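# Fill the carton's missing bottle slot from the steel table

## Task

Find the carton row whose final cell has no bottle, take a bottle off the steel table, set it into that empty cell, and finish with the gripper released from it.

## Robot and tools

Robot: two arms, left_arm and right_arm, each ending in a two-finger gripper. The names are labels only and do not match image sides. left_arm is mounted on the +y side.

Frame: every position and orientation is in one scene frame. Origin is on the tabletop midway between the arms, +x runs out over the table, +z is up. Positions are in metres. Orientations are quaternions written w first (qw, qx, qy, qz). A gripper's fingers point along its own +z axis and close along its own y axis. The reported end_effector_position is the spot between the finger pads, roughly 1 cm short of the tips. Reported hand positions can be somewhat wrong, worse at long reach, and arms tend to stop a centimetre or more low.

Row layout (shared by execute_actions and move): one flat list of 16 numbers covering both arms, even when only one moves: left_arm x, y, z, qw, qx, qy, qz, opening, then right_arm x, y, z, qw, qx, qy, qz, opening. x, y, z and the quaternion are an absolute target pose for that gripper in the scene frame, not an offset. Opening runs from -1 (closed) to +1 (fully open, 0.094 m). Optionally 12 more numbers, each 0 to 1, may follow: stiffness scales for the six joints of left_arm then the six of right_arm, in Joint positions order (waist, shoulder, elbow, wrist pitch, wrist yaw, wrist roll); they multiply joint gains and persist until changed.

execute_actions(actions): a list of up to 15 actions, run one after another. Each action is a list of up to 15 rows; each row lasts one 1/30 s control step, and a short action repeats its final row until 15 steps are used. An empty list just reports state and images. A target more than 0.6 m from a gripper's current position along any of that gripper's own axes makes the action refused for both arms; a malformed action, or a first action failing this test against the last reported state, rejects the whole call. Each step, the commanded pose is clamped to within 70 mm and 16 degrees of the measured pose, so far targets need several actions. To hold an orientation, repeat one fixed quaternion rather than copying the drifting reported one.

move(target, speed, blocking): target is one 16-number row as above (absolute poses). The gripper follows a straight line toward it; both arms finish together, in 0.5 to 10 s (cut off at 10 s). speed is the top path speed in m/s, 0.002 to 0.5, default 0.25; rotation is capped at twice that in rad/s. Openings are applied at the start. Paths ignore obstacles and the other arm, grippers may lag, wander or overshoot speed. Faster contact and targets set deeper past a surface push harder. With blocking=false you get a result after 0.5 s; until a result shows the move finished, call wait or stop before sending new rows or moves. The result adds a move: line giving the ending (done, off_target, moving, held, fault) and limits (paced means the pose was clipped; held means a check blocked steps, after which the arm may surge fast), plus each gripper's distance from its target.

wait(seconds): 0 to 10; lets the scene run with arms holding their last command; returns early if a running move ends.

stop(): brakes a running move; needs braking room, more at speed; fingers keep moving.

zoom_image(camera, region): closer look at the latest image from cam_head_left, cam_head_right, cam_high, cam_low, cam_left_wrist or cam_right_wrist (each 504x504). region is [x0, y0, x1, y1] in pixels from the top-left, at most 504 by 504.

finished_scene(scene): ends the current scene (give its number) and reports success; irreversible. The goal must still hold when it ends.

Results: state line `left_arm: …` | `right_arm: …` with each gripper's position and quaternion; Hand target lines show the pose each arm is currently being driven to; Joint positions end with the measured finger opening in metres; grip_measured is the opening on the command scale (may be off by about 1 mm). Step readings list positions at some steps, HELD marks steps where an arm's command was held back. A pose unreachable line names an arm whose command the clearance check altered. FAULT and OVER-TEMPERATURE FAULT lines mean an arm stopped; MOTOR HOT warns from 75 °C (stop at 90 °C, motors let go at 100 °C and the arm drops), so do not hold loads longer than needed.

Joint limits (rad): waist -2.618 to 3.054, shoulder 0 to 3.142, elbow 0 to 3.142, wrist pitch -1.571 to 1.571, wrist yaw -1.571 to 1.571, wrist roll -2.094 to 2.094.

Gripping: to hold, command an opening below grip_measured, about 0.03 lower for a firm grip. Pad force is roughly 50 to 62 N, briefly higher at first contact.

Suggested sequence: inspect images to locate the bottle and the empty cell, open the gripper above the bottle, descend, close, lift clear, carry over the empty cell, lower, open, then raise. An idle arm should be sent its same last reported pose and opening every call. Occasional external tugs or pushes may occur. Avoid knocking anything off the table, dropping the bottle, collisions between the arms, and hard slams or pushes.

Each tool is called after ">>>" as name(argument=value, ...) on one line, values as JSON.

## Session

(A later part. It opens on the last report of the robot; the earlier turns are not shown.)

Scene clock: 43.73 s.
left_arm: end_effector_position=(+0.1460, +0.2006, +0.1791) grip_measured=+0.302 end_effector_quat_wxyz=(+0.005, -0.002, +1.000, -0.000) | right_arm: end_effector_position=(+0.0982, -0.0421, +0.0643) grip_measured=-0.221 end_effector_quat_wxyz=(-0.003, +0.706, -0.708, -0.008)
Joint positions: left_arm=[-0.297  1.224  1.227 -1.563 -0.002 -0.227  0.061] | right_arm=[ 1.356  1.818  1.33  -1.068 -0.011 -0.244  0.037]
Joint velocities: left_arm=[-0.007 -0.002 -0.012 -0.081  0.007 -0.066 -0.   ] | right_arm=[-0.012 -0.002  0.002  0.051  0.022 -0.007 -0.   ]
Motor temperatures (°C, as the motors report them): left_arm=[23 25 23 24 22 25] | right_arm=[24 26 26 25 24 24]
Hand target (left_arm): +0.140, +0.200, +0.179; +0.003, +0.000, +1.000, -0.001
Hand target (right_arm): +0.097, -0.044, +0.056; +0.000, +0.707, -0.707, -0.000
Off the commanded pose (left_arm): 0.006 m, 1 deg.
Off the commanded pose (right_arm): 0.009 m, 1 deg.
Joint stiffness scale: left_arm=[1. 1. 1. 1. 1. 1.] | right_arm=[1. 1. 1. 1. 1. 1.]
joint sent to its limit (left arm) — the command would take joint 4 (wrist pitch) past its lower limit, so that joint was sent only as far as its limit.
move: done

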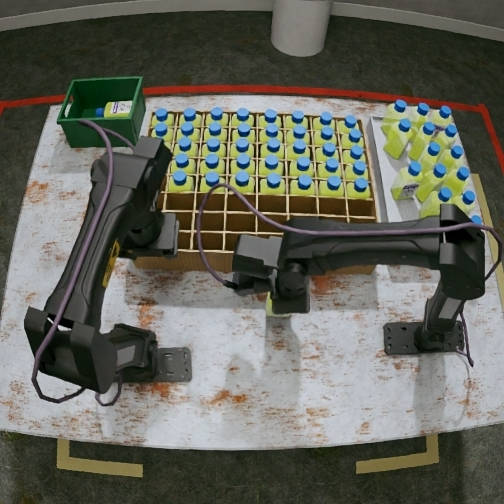

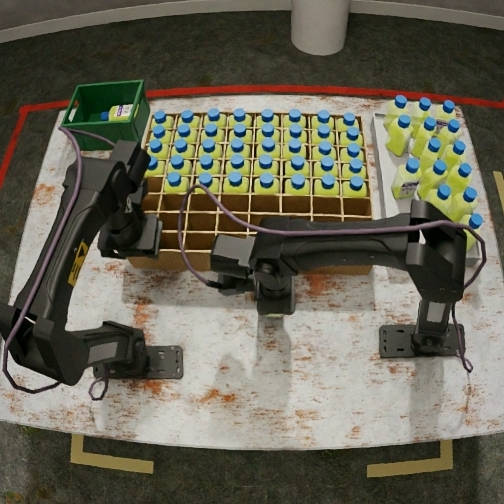

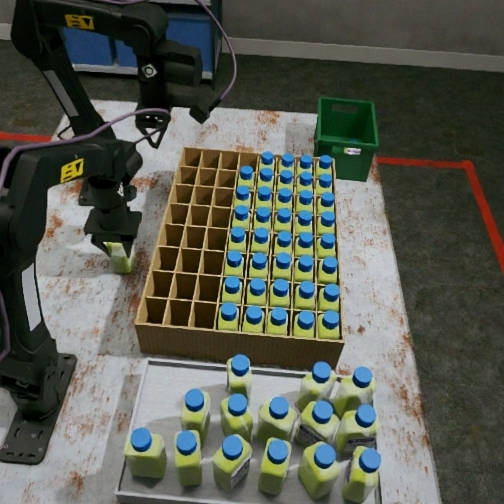

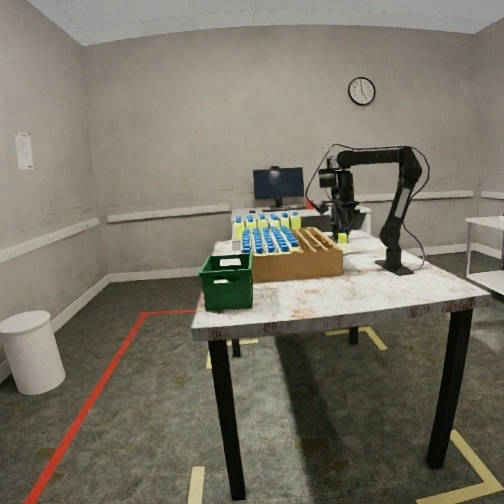

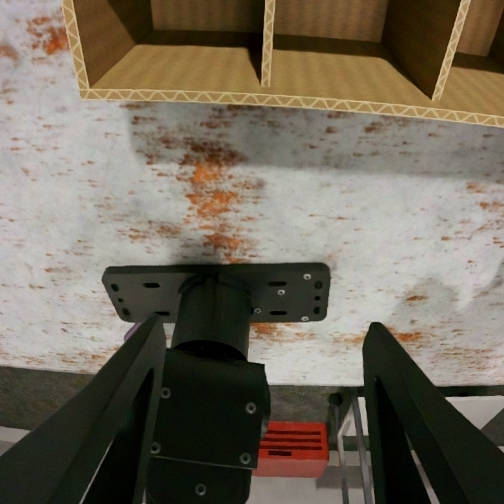

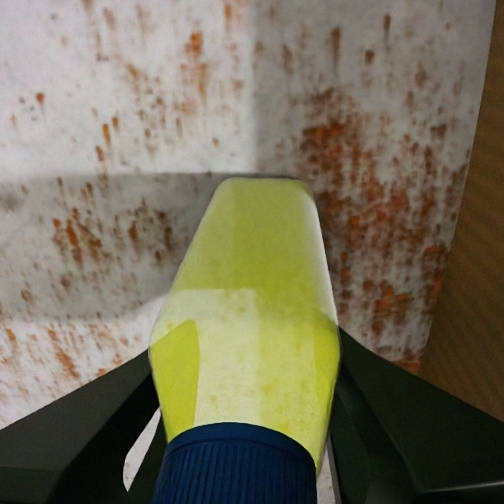

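>>> move(target=[0.14, 0.2, 0.18, 0, 0, 1, 0, 0.3, 0.098, -0.043, 0.066, 0, -0.7071, 0.7071, 0, 0.4], speed=0.05)

>>> move(target=[0.098, -0.043, 0.152, 0, 0, 1, 0, 0.3, 0.14, -0.30, 0.18, 0, -0.2588, 0.9659, 0, 0.4], speed=0.25)

Scene clock: 46.00 s.
left_arm: end_effector_position=(+0.1460, +0.2006, +0.1791) grip_measured=+0.302 end_effector_quat_wxyz=(+0.005, -0.002, +1.000, -0.000) | right_arm: end_effector_position=(+0.0977, -0.0440, +0.0642) grip_measured=+0.398 end_effector_quat_wxyz=(+0.000, +0.706, -0.708, -0.006)
Joint positions: left_arm=[-0.297  1.224  1.227 -1.563 -0.002 -0.227  0.061] | right_arm=[ 1.356  1.818  1.33  -1.076 -0.011 -0.244  0.066]
Joint velocities: left_arm=[-0.012 -0.002 -0.007  0.051 -0.037 -0.066  0.001] | right_arm=[-0.012 -0.007 -0.002 -0.051  0.037 -0.022  0.001]
Motor temperatures (°C, as the motors report them): left_arm=[23 25 23 24 22 25] | right_arm=[24 26 26 25 24 24]
Hand target (left_arm): +0.140, +0.200, +0.179; +0.003, +0.000, +1.000, -0.001
Hand target (right_arm): +0.098, -0.043, +0.066; -0.000, +0.707, -0.707, -0.000
Off the commanded pose (left_arm): 0.006 m, 1 deg.
Off the commanded pose (right_arm): 0.002 m, 1 deg.
Joint stiffness scale: left_arm=[1. 1. 1. 1. 1. 1.] | right_arm=[1. 1. 1. 1. 1. 1.]
joint sent to its limit (left arm) — the command would take joint 4 (wrist pitch) past its lower limit, so that joint was sent only as far as its limit.
move: done

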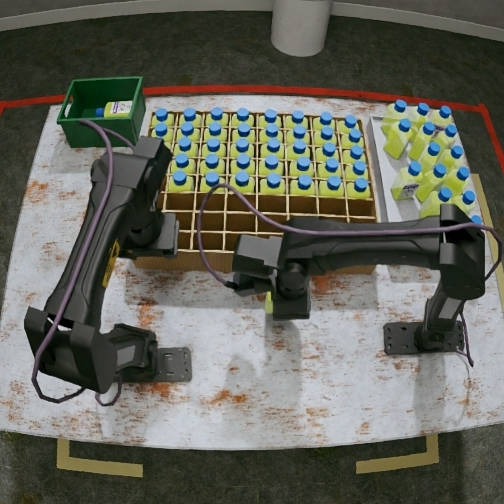

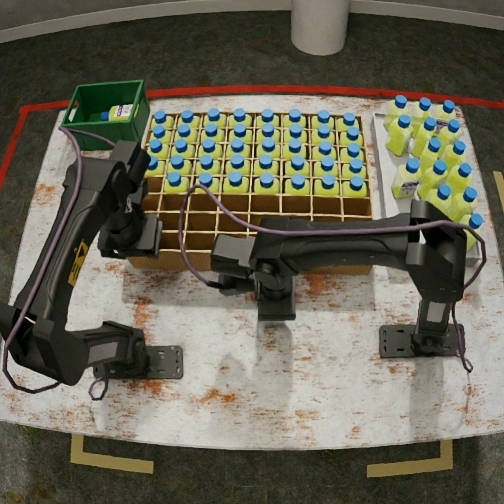

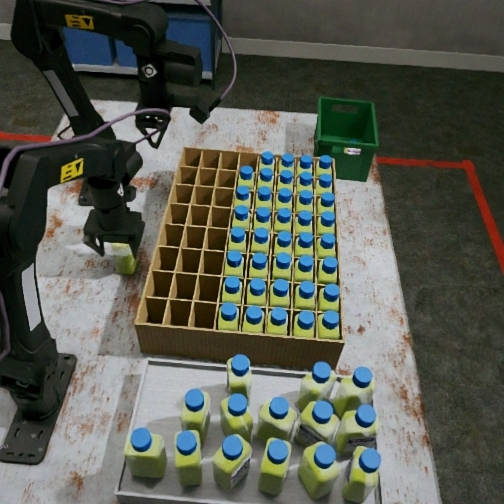

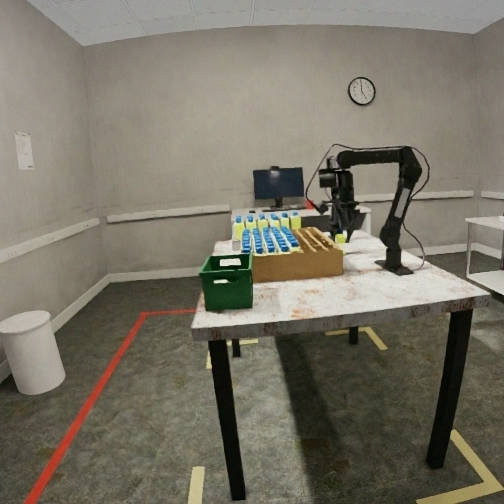

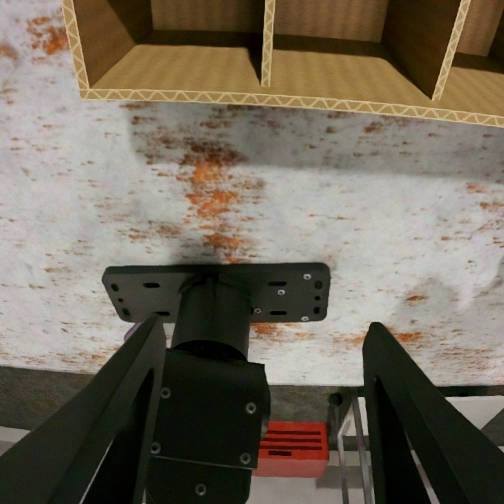

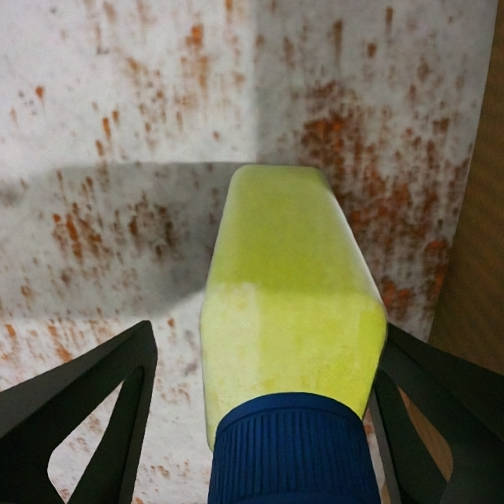

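Scene clock: 48.63 s.
left_arm: end_effector_position=(+0.1016, -0.0399, +0.1523) grip_measured=+0.302 end_effector_quat_wxyz=(-0.005, -0.000, +1.000, -0.008) | right_arm: end_effector_position=(+0.1447, -0.2993, +0.1745) grip_measured=+0.398 end_effector_quat_wxyz=(+0.055, -0.258, +0.964, +0.008)
Joint positions: left_arm=[-1.205  1.697  1.536 -1.401  0.016 -1.131  0.061] | right_arm=[ 0.523  0.991  1.082 -1.551  0.01  -0.032  0.066]
Joint velocities: left_arm=[ 0.002  0.012 -0.002 -0.066 -0.022  0.022  0.001] | right_arm=[ 0.002 -0.007  0.002  0.095  0.051 -0.095 -0.001]
Motor temperatures (°C, as the motors report them): left_arm=[23 25 23 24 22 25] | right_arm=[24 26 26 25 24 24]
Hand target (left_arm): +0.101, -0.045, +0.154; -0.004, -0.000, +1.000, -0.012
Hand target (right_arm): +0.142, -0.303, +0.178; +0.063, -0.259, +0.964, +0.006
Off the commanded pose (left_arm): 0.005 m, 1 deg.
Off the commanded pose (right_arm): 0.007 m, 6 deg.
Joint stiffness scale: left_arm=[1. 1. 1. 1. 1. 1.] | right_arm=[1. 1. 1. 1. 1. 1.]
joint sent to its limit (right arm) — the command would take joint 4 (wrist pitch) past its lower limit, so that joint was sent only as far as its limit.
move: off_target (right_arm)

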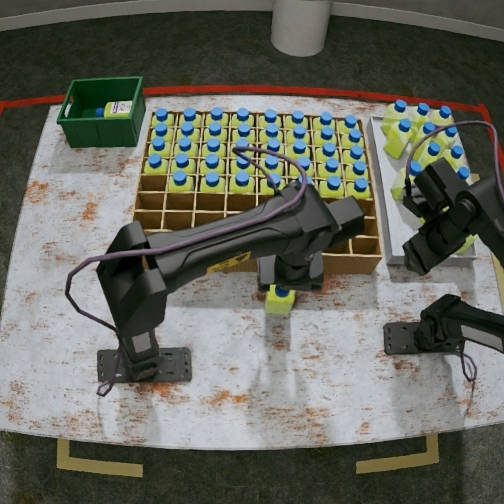

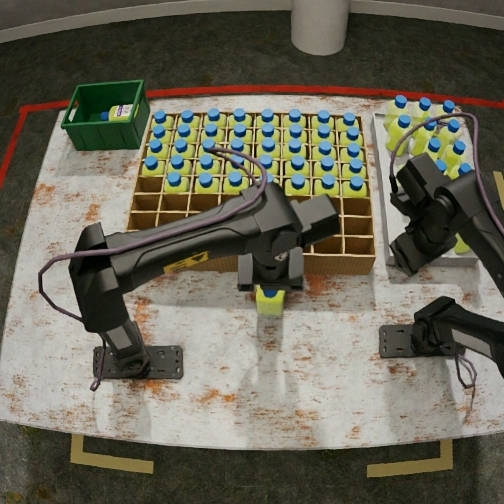

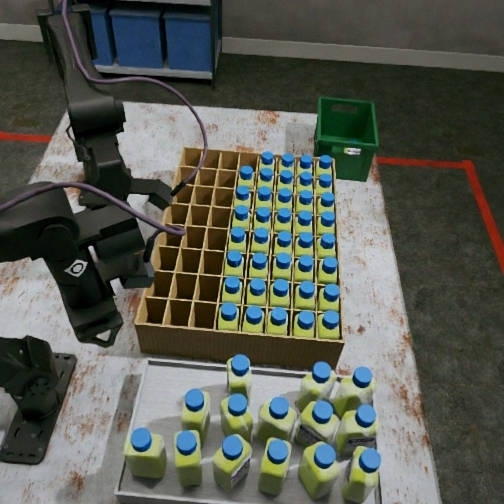

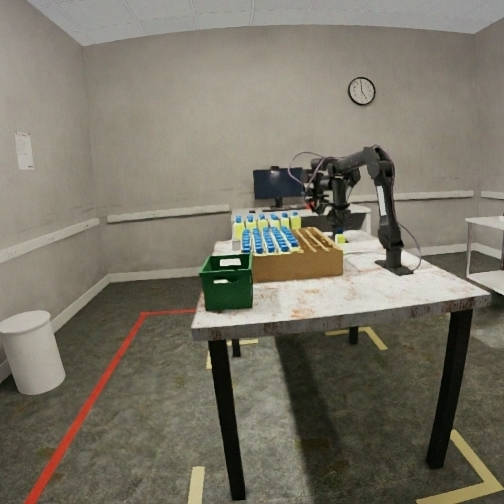

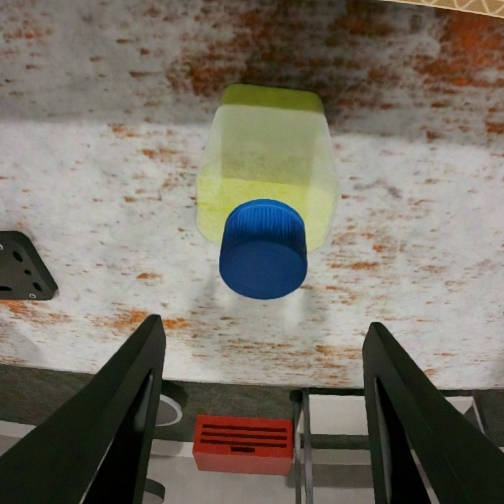

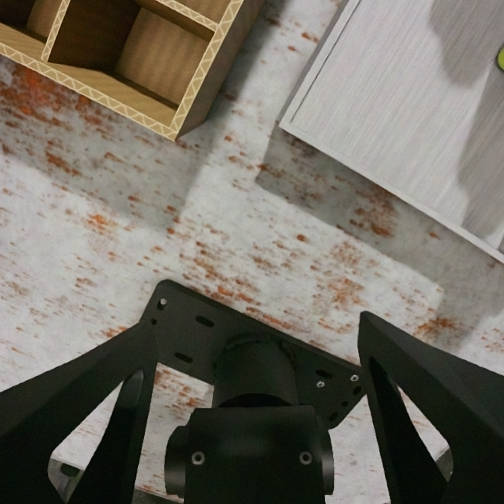

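>>> zoom_image(camera="cam_left_wrist", region=[150, 60, 390, 320])

Region (150, 60, 390, 320) of cam_left_wrist's 504x504 image, scaled by 1.938, with more detail than that image has; it fills the left 465 columns of this view, and the rest is white.

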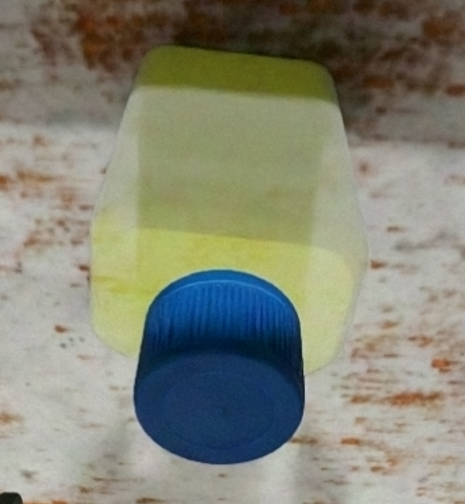

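>>> move(target=[0.104, -0.040, 0.113, 0, 0.0654, 0.9979, 0, 0.3, 0.14, -0.30, 0.18, 0, -0.2588, 0.9659, 0, 0.4], speed=0.1)

Scene clock: 52.27 s.
left_arm: end_effector_position=(+0.1042, -0.0435, +0.1220) grip_measured=+0.302 end_effector_quat_wxyz=(+0.001, +0.060, +0.998, -0.014) | right_arm: end_effector_position=(+0.1447, -0.2993, +0.1745) grip_measured=+0.398 end_effector_quat_wxyz=(+0.055, -0.260, +0.964, +0.008)
Joint positions: left_arm=[-1.205  1.697  1.416 -1.265  0.012 -1.01   0.061] | right_arm=[ 0.523  0.991  1.082 -1.551  0.01  -0.035  0.066]
Joint velocities: left_arm=[ 0.002  0.007 -0.007  0.007 -0.007 -0.007  0.001] | right_arm=[-0.012 -0.017 -0.002 -0.051  0.095 -0.037 -0.002]
Motor temperatures (°C, as the motors report them): left_arm=[23 25 24 24 22 25] | right_arm=[24 26 26 25 24 24]
Hand target (left_arm): +0.104, -0.041, +0.113; -0.000, +0.066, +0.998, -0.000
Hand target (right_arm): +0.141, -0.300, +0.179; +0.063, -0.259, +0.964, +0.015
Off the commanded pose (left_arm): 0.010 m, 2 deg.
Off the commanded pose (right_arm): 0.007 m, 6 deg.
Joint stiffness scale: left_arm=[1. 1. 1. 1. 1. 1.] | right_arm=[1. 1. 1. 1. 1. 1.]
joint sent to its limit (right arm) — the command would take joint 4 (wrist pitch) past its lower limit, so that joint was sent only as far as its limit.
move: off_target (right_arm)

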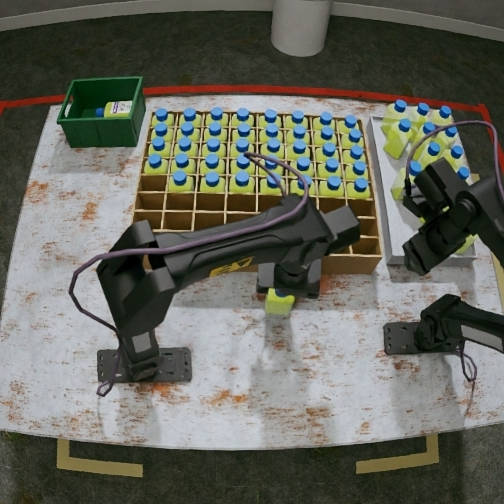

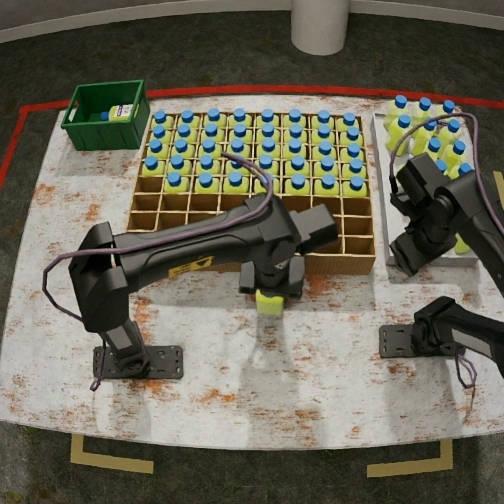

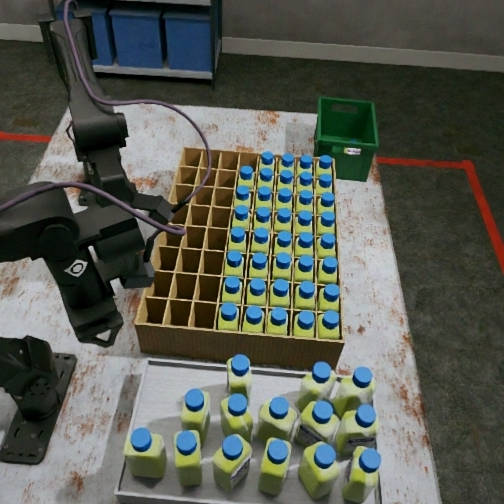

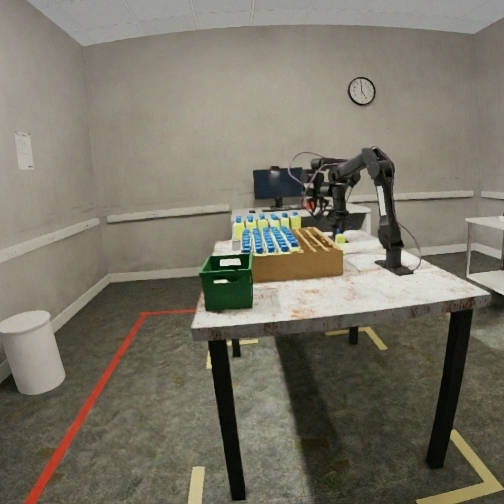

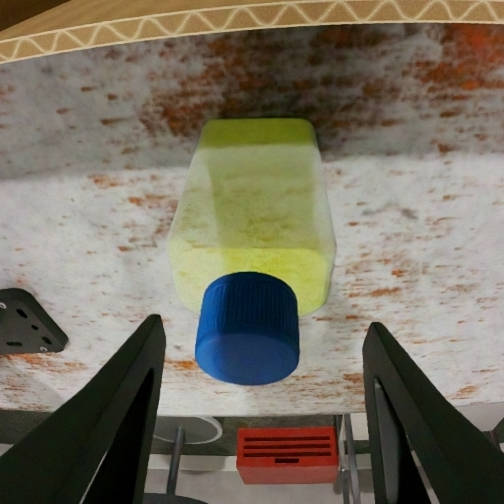

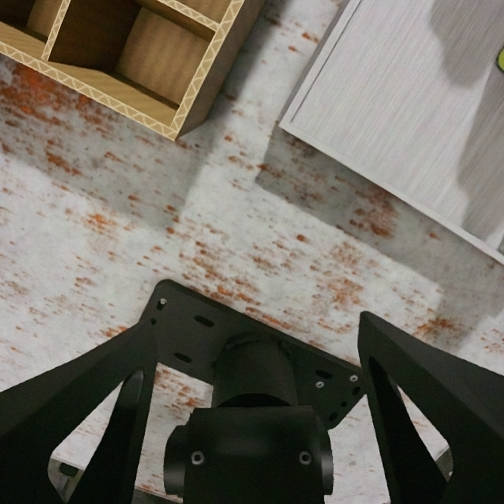

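>>> move(target=[0.1015, -0.035, 0.103, 0, 0.0654, 0.9979, 0, 0.3, 0.14, -0.30, 0.18, 0, -0.2588, 0.9659, 0, 0.4], speed=0.05)

Scene clock: 54.27 s.
left_arm: end_effector_position=(+0.1017, -0.0383, +0.1064) grip_measured=+0.302 end_effector_quat_wxyz=(-0.004, +0.061, +0.998, -0.006) | right_arm: end_effector_position=(+0.1447, -0.2993, +0.1745) grip_measured=+0.398 end_effector_quat_wxyz=(+0.055, -0.260, +0.964, +0.008)
Joint positions: left_arm=[-1.205  1.697  1.354 -1.222  0.012 -1.009  0.061] | right_arm=[ 0.523  0.991  1.082 -1.551  0.01  -0.035  0.066]
Joint velocities: left_arm=[-0.022  0.002 -0.002 -0.022  0.037  0.007 -0.001] | right_arm=[-0.007 -0.012 -0.012 -0.081 -0.125  0.007 -0.   ]
Motor temperatures (°C, as the motors report them): left_arm=[23 25 24 24 22 25] | right_arm=[24 26 26 25 24 24]
Hand target (left_arm): +0.102, -0.036, +0.103; -0.000, +0.065, +0.998, +0.000
Hand target (right_arm): +0.141, -0.300, +0.179; +0.063, -0.259, +0.964, +0.015
Off the commanded pose (left_arm): 0.005 m, 1 deg.
Off the commanded pose (right_arm): 0.007 m, 6 deg.
Joint stiffness scale: left_arm=[1. 1. 1. 1. 1. 1.] | right_arm=[1. 1. 1. 1. 1. 1.]
joint sent to its limit (right arm) — the command would take joint 4 (wrist pitch) past its lower limit, so that joint was sent only as far as its limit.
move: off_target (right_arm)

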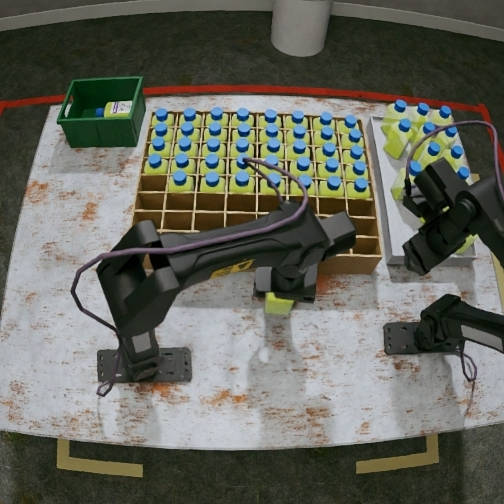

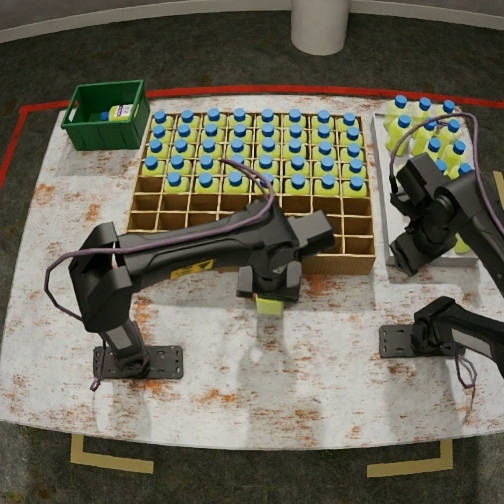

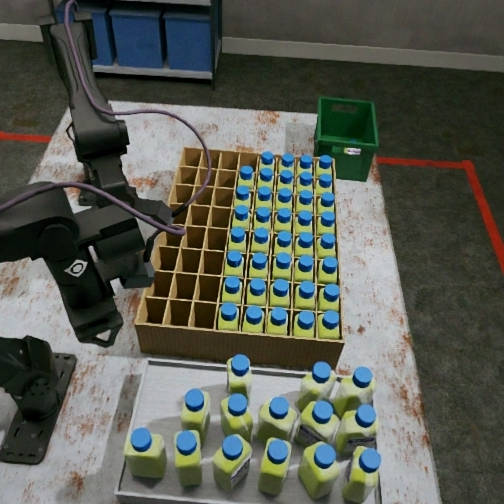

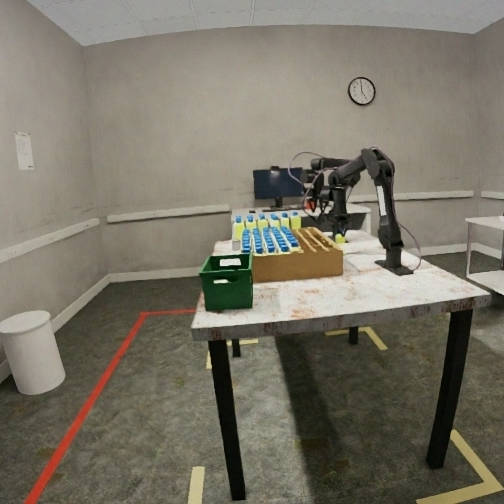

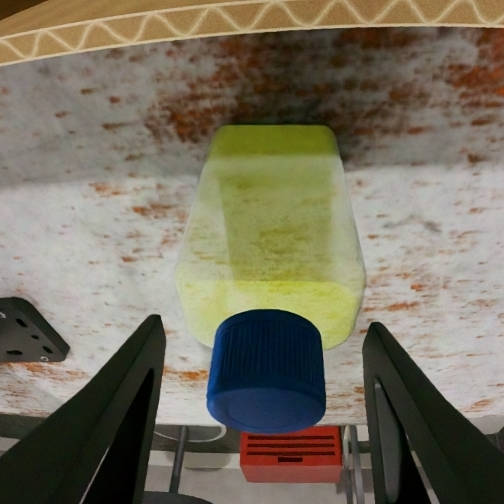

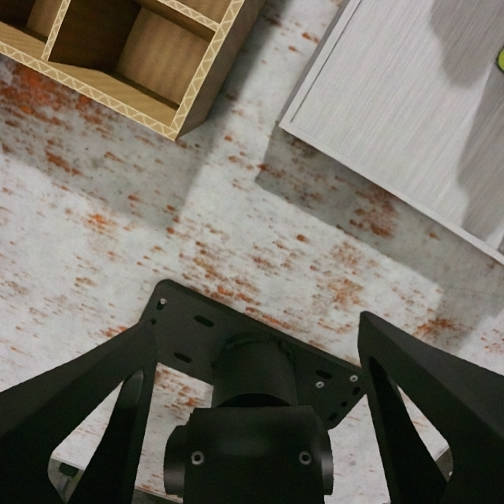

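>>> zoom_image(camera="cam_low", region=[310, 195, 380, 255])

>>> zoom_image(camera="cam_head_left", region=[240, 260, 330, 330])

Region (310, 195, 380, 255) of cam_low's 504x504 image, scaled by 7.200, with more detail than that image has; it fills the top 432 rows of this view, and the rest is white.

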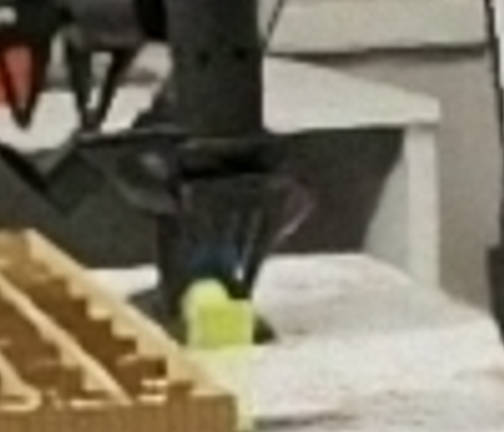

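Region (240, 260, 330, 330) of cam_head_left's 504x504 image, scaled by 5.600, with more detail than that image has.

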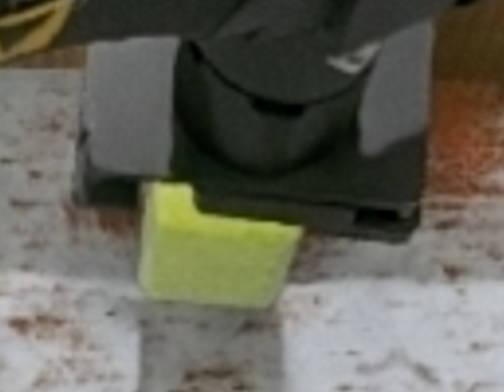

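>>> move(target=[0.1005, -0.037, 0.112, 0, 0.0654, 0.9979, 0, 0.3, 0.14, -0.30, 0.18, 0, -0.2588, 0.9659, 0, 0.4], speed=0.03)

>>> move(target=[0.1005, -0.037, 0.112, 0, 0.0654, 0.9979, 0, -0.52, 0.14, -0.30, 0.18, 0, -0.2588, 0.9659, 0, 0.4], speed=0.03)

Scene clock: 58.40 s.
left_arm: end_effector_position=(+0.1003, -0.0353, +0.1064) grip_measured=+0.302 end_effector_quat_wxyz=(-0.007, +0.061, +0.998, +0.000) | right_arm: end_effector_position=(+0.1447, -0.2993, +0.1745) grip_measured=+0.398 end_effector_quat_wxyz=(+0.055, -0.260, +0.964, +0.008)
Joint positions: left_arm=[-1.205  1.697  1.354 -1.236  0.012 -1.009  0.061] | right_arm=[ 0.523  0.991  1.082 -1.551  0.01  -0.035  0.066]
Joint velocities: left_arm=[ 0.007 -0.007  0.012 -0.051 -0.007  0.007  0.001] | right_arm=[-0.002  0.007 -0.027 -0.022 -0.037 -0.007  0.001]
Motor temperatures (°C, as the motors report them): left_arm=[23 25 24 24 22 25] | right_arm=[24 25 26 25 24 24]
Hand target (left_arm): +0.100, -0.037, +0.112; -0.000, +0.065, +0.998, -0.000
Hand target (right_arm): +0.141, -0.300, +0.179; +0.063, -0.259, +0.964, +0.015
Off the commanded pose (left_arm): 0.006 m, 1 deg.
Off the commanded pose (right_arm): 0.007 m, 6 deg.
Joint stiffness scale: left_arm=[1. 1. 1. 1. 1. 1.] | right_arm=[1. 1. 1. 1. 1. 1.]
joint sent to its limit (right arm) — the command would take joint 4 (wrist pitch) past its lower limit, so that joint was sent only as far as its limit.
move: off_target (right_arm)

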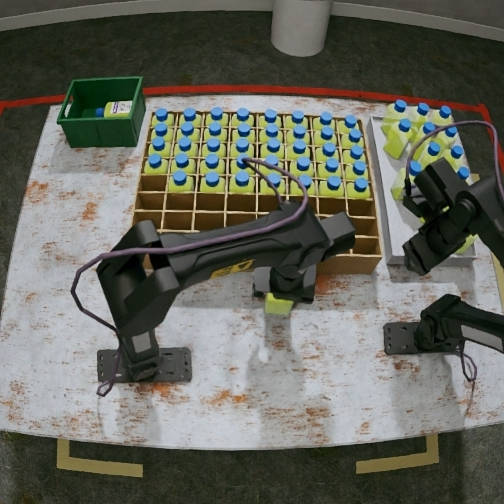

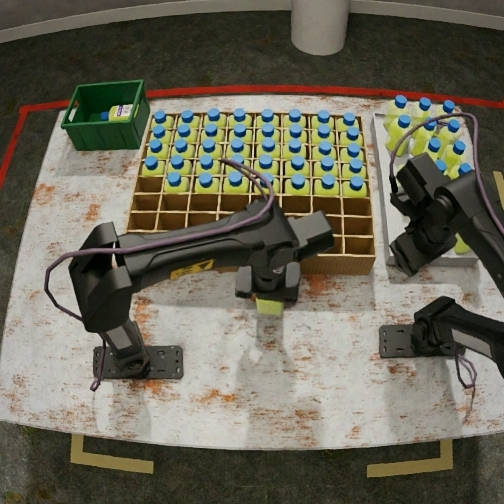

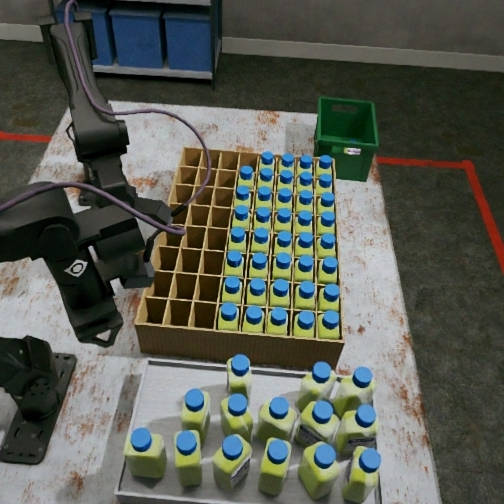

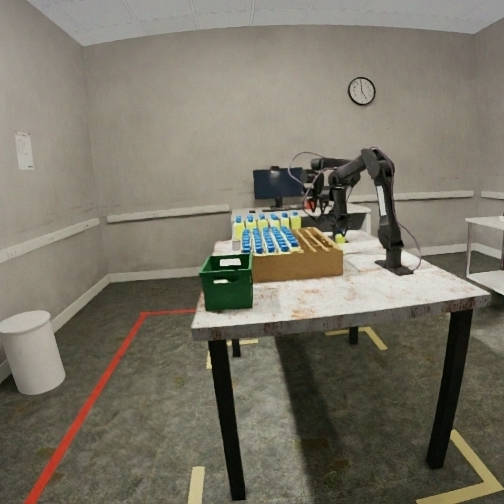

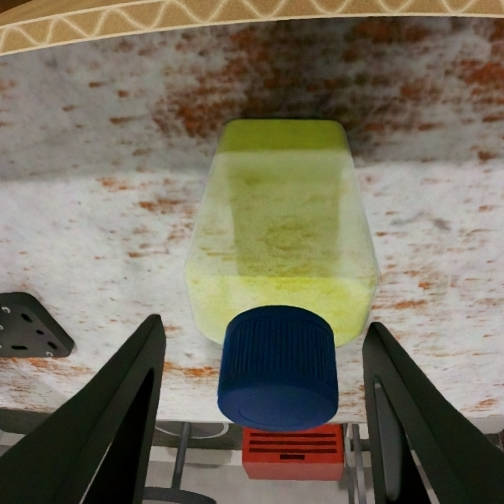

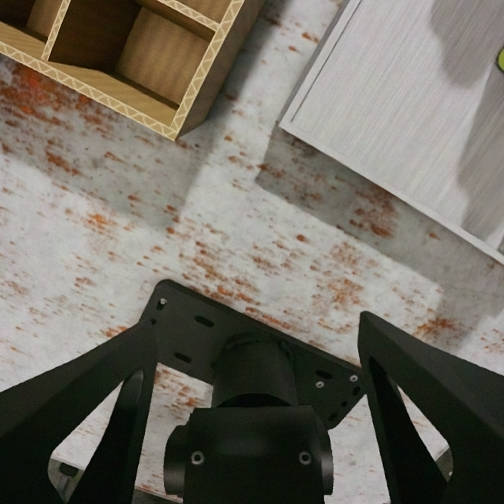

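Scene clock: 60.47 s.
left_arm: end_effector_position=(+0.1016, -0.0391, +0.1132) grip_measured=-0.448 end_effector_quat_wxyz=(-0.002, +0.061, +0.998, -0.011) | right_arm: end_effector_position=(+0.1447, -0.2993, +0.1745) grip_measured=+0.398 end_effector_quat_wxyz=(+0.055, -0.260, +0.964, +0.008)
Joint positions: left_arm=[-1.205  1.687  1.37  -1.237  0.014 -1.009  0.026] | right_arm=[ 0.523  0.991  1.082 -1.551  0.01  -0.035  0.066]
Joint velocities: left_arm=[-0.012  0.002 -0.017  0.11  -0.037  0.022 -0.001] | right_arm=[ 0.002 -0.012 -0.012  0.022  0.095  0.037  0.   ]
Motor temperatures (°C, as the motors report them): left_arm=[23 25 24 24 22 25] | right_arm=[24 25 26 25 24 24]
Hand target (left_arm): +0.100, -0.037, +0.112; -0.000, +0.065, +0.998, +0.000
Hand target (right_arm): +0.141, -0.300, +0.179; +0.063, -0.259, +0.964, +0.015
Off the commanded pose (left_arm): 0.003 m, 1 deg.
Off the commanded pose (right_arm): 0.007 m, 6 deg.
Joint stiffness scale: left_arm=[1. 1. 1. 1. 1. 1.] | right_arm=[1. 1. 1. 1. 1. 1.]
joint sent to its limit (right arm) — the command would take joint 4 (wrist pitch) past its lower limit, so that joint was sent only as far as its limit.
move: off_target (right_arm)

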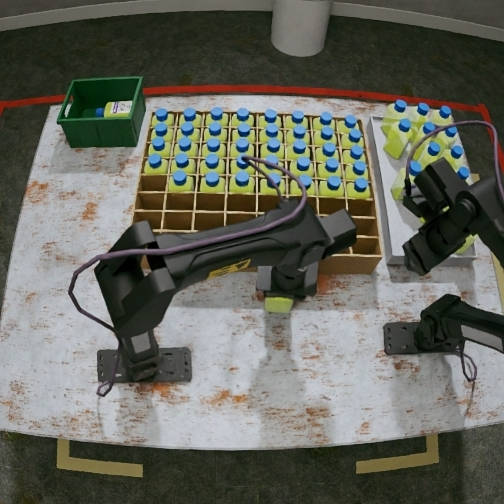

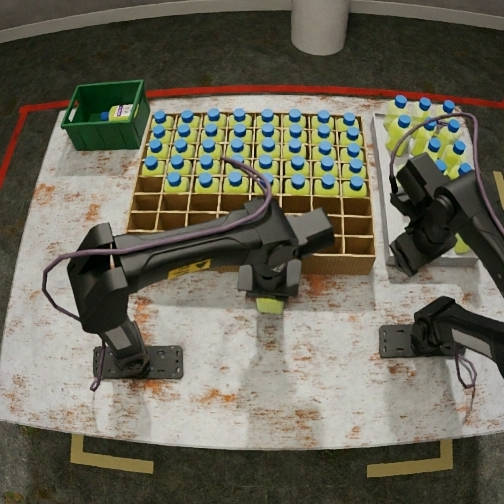

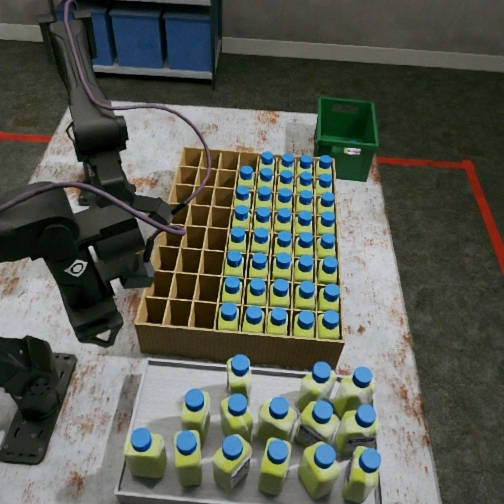

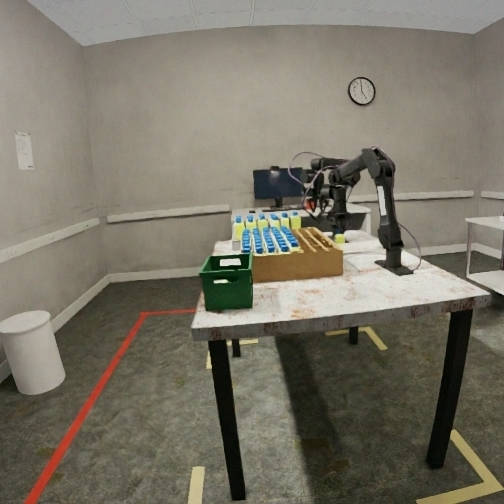

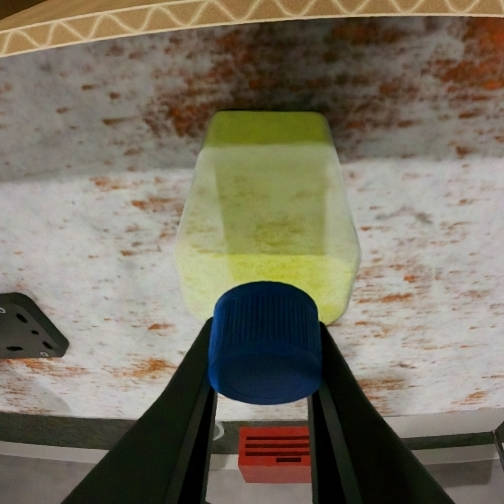

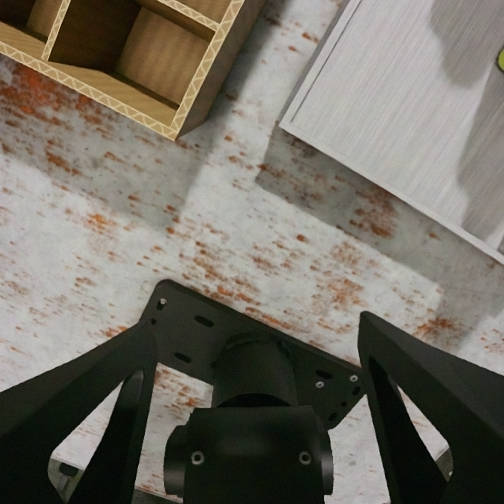

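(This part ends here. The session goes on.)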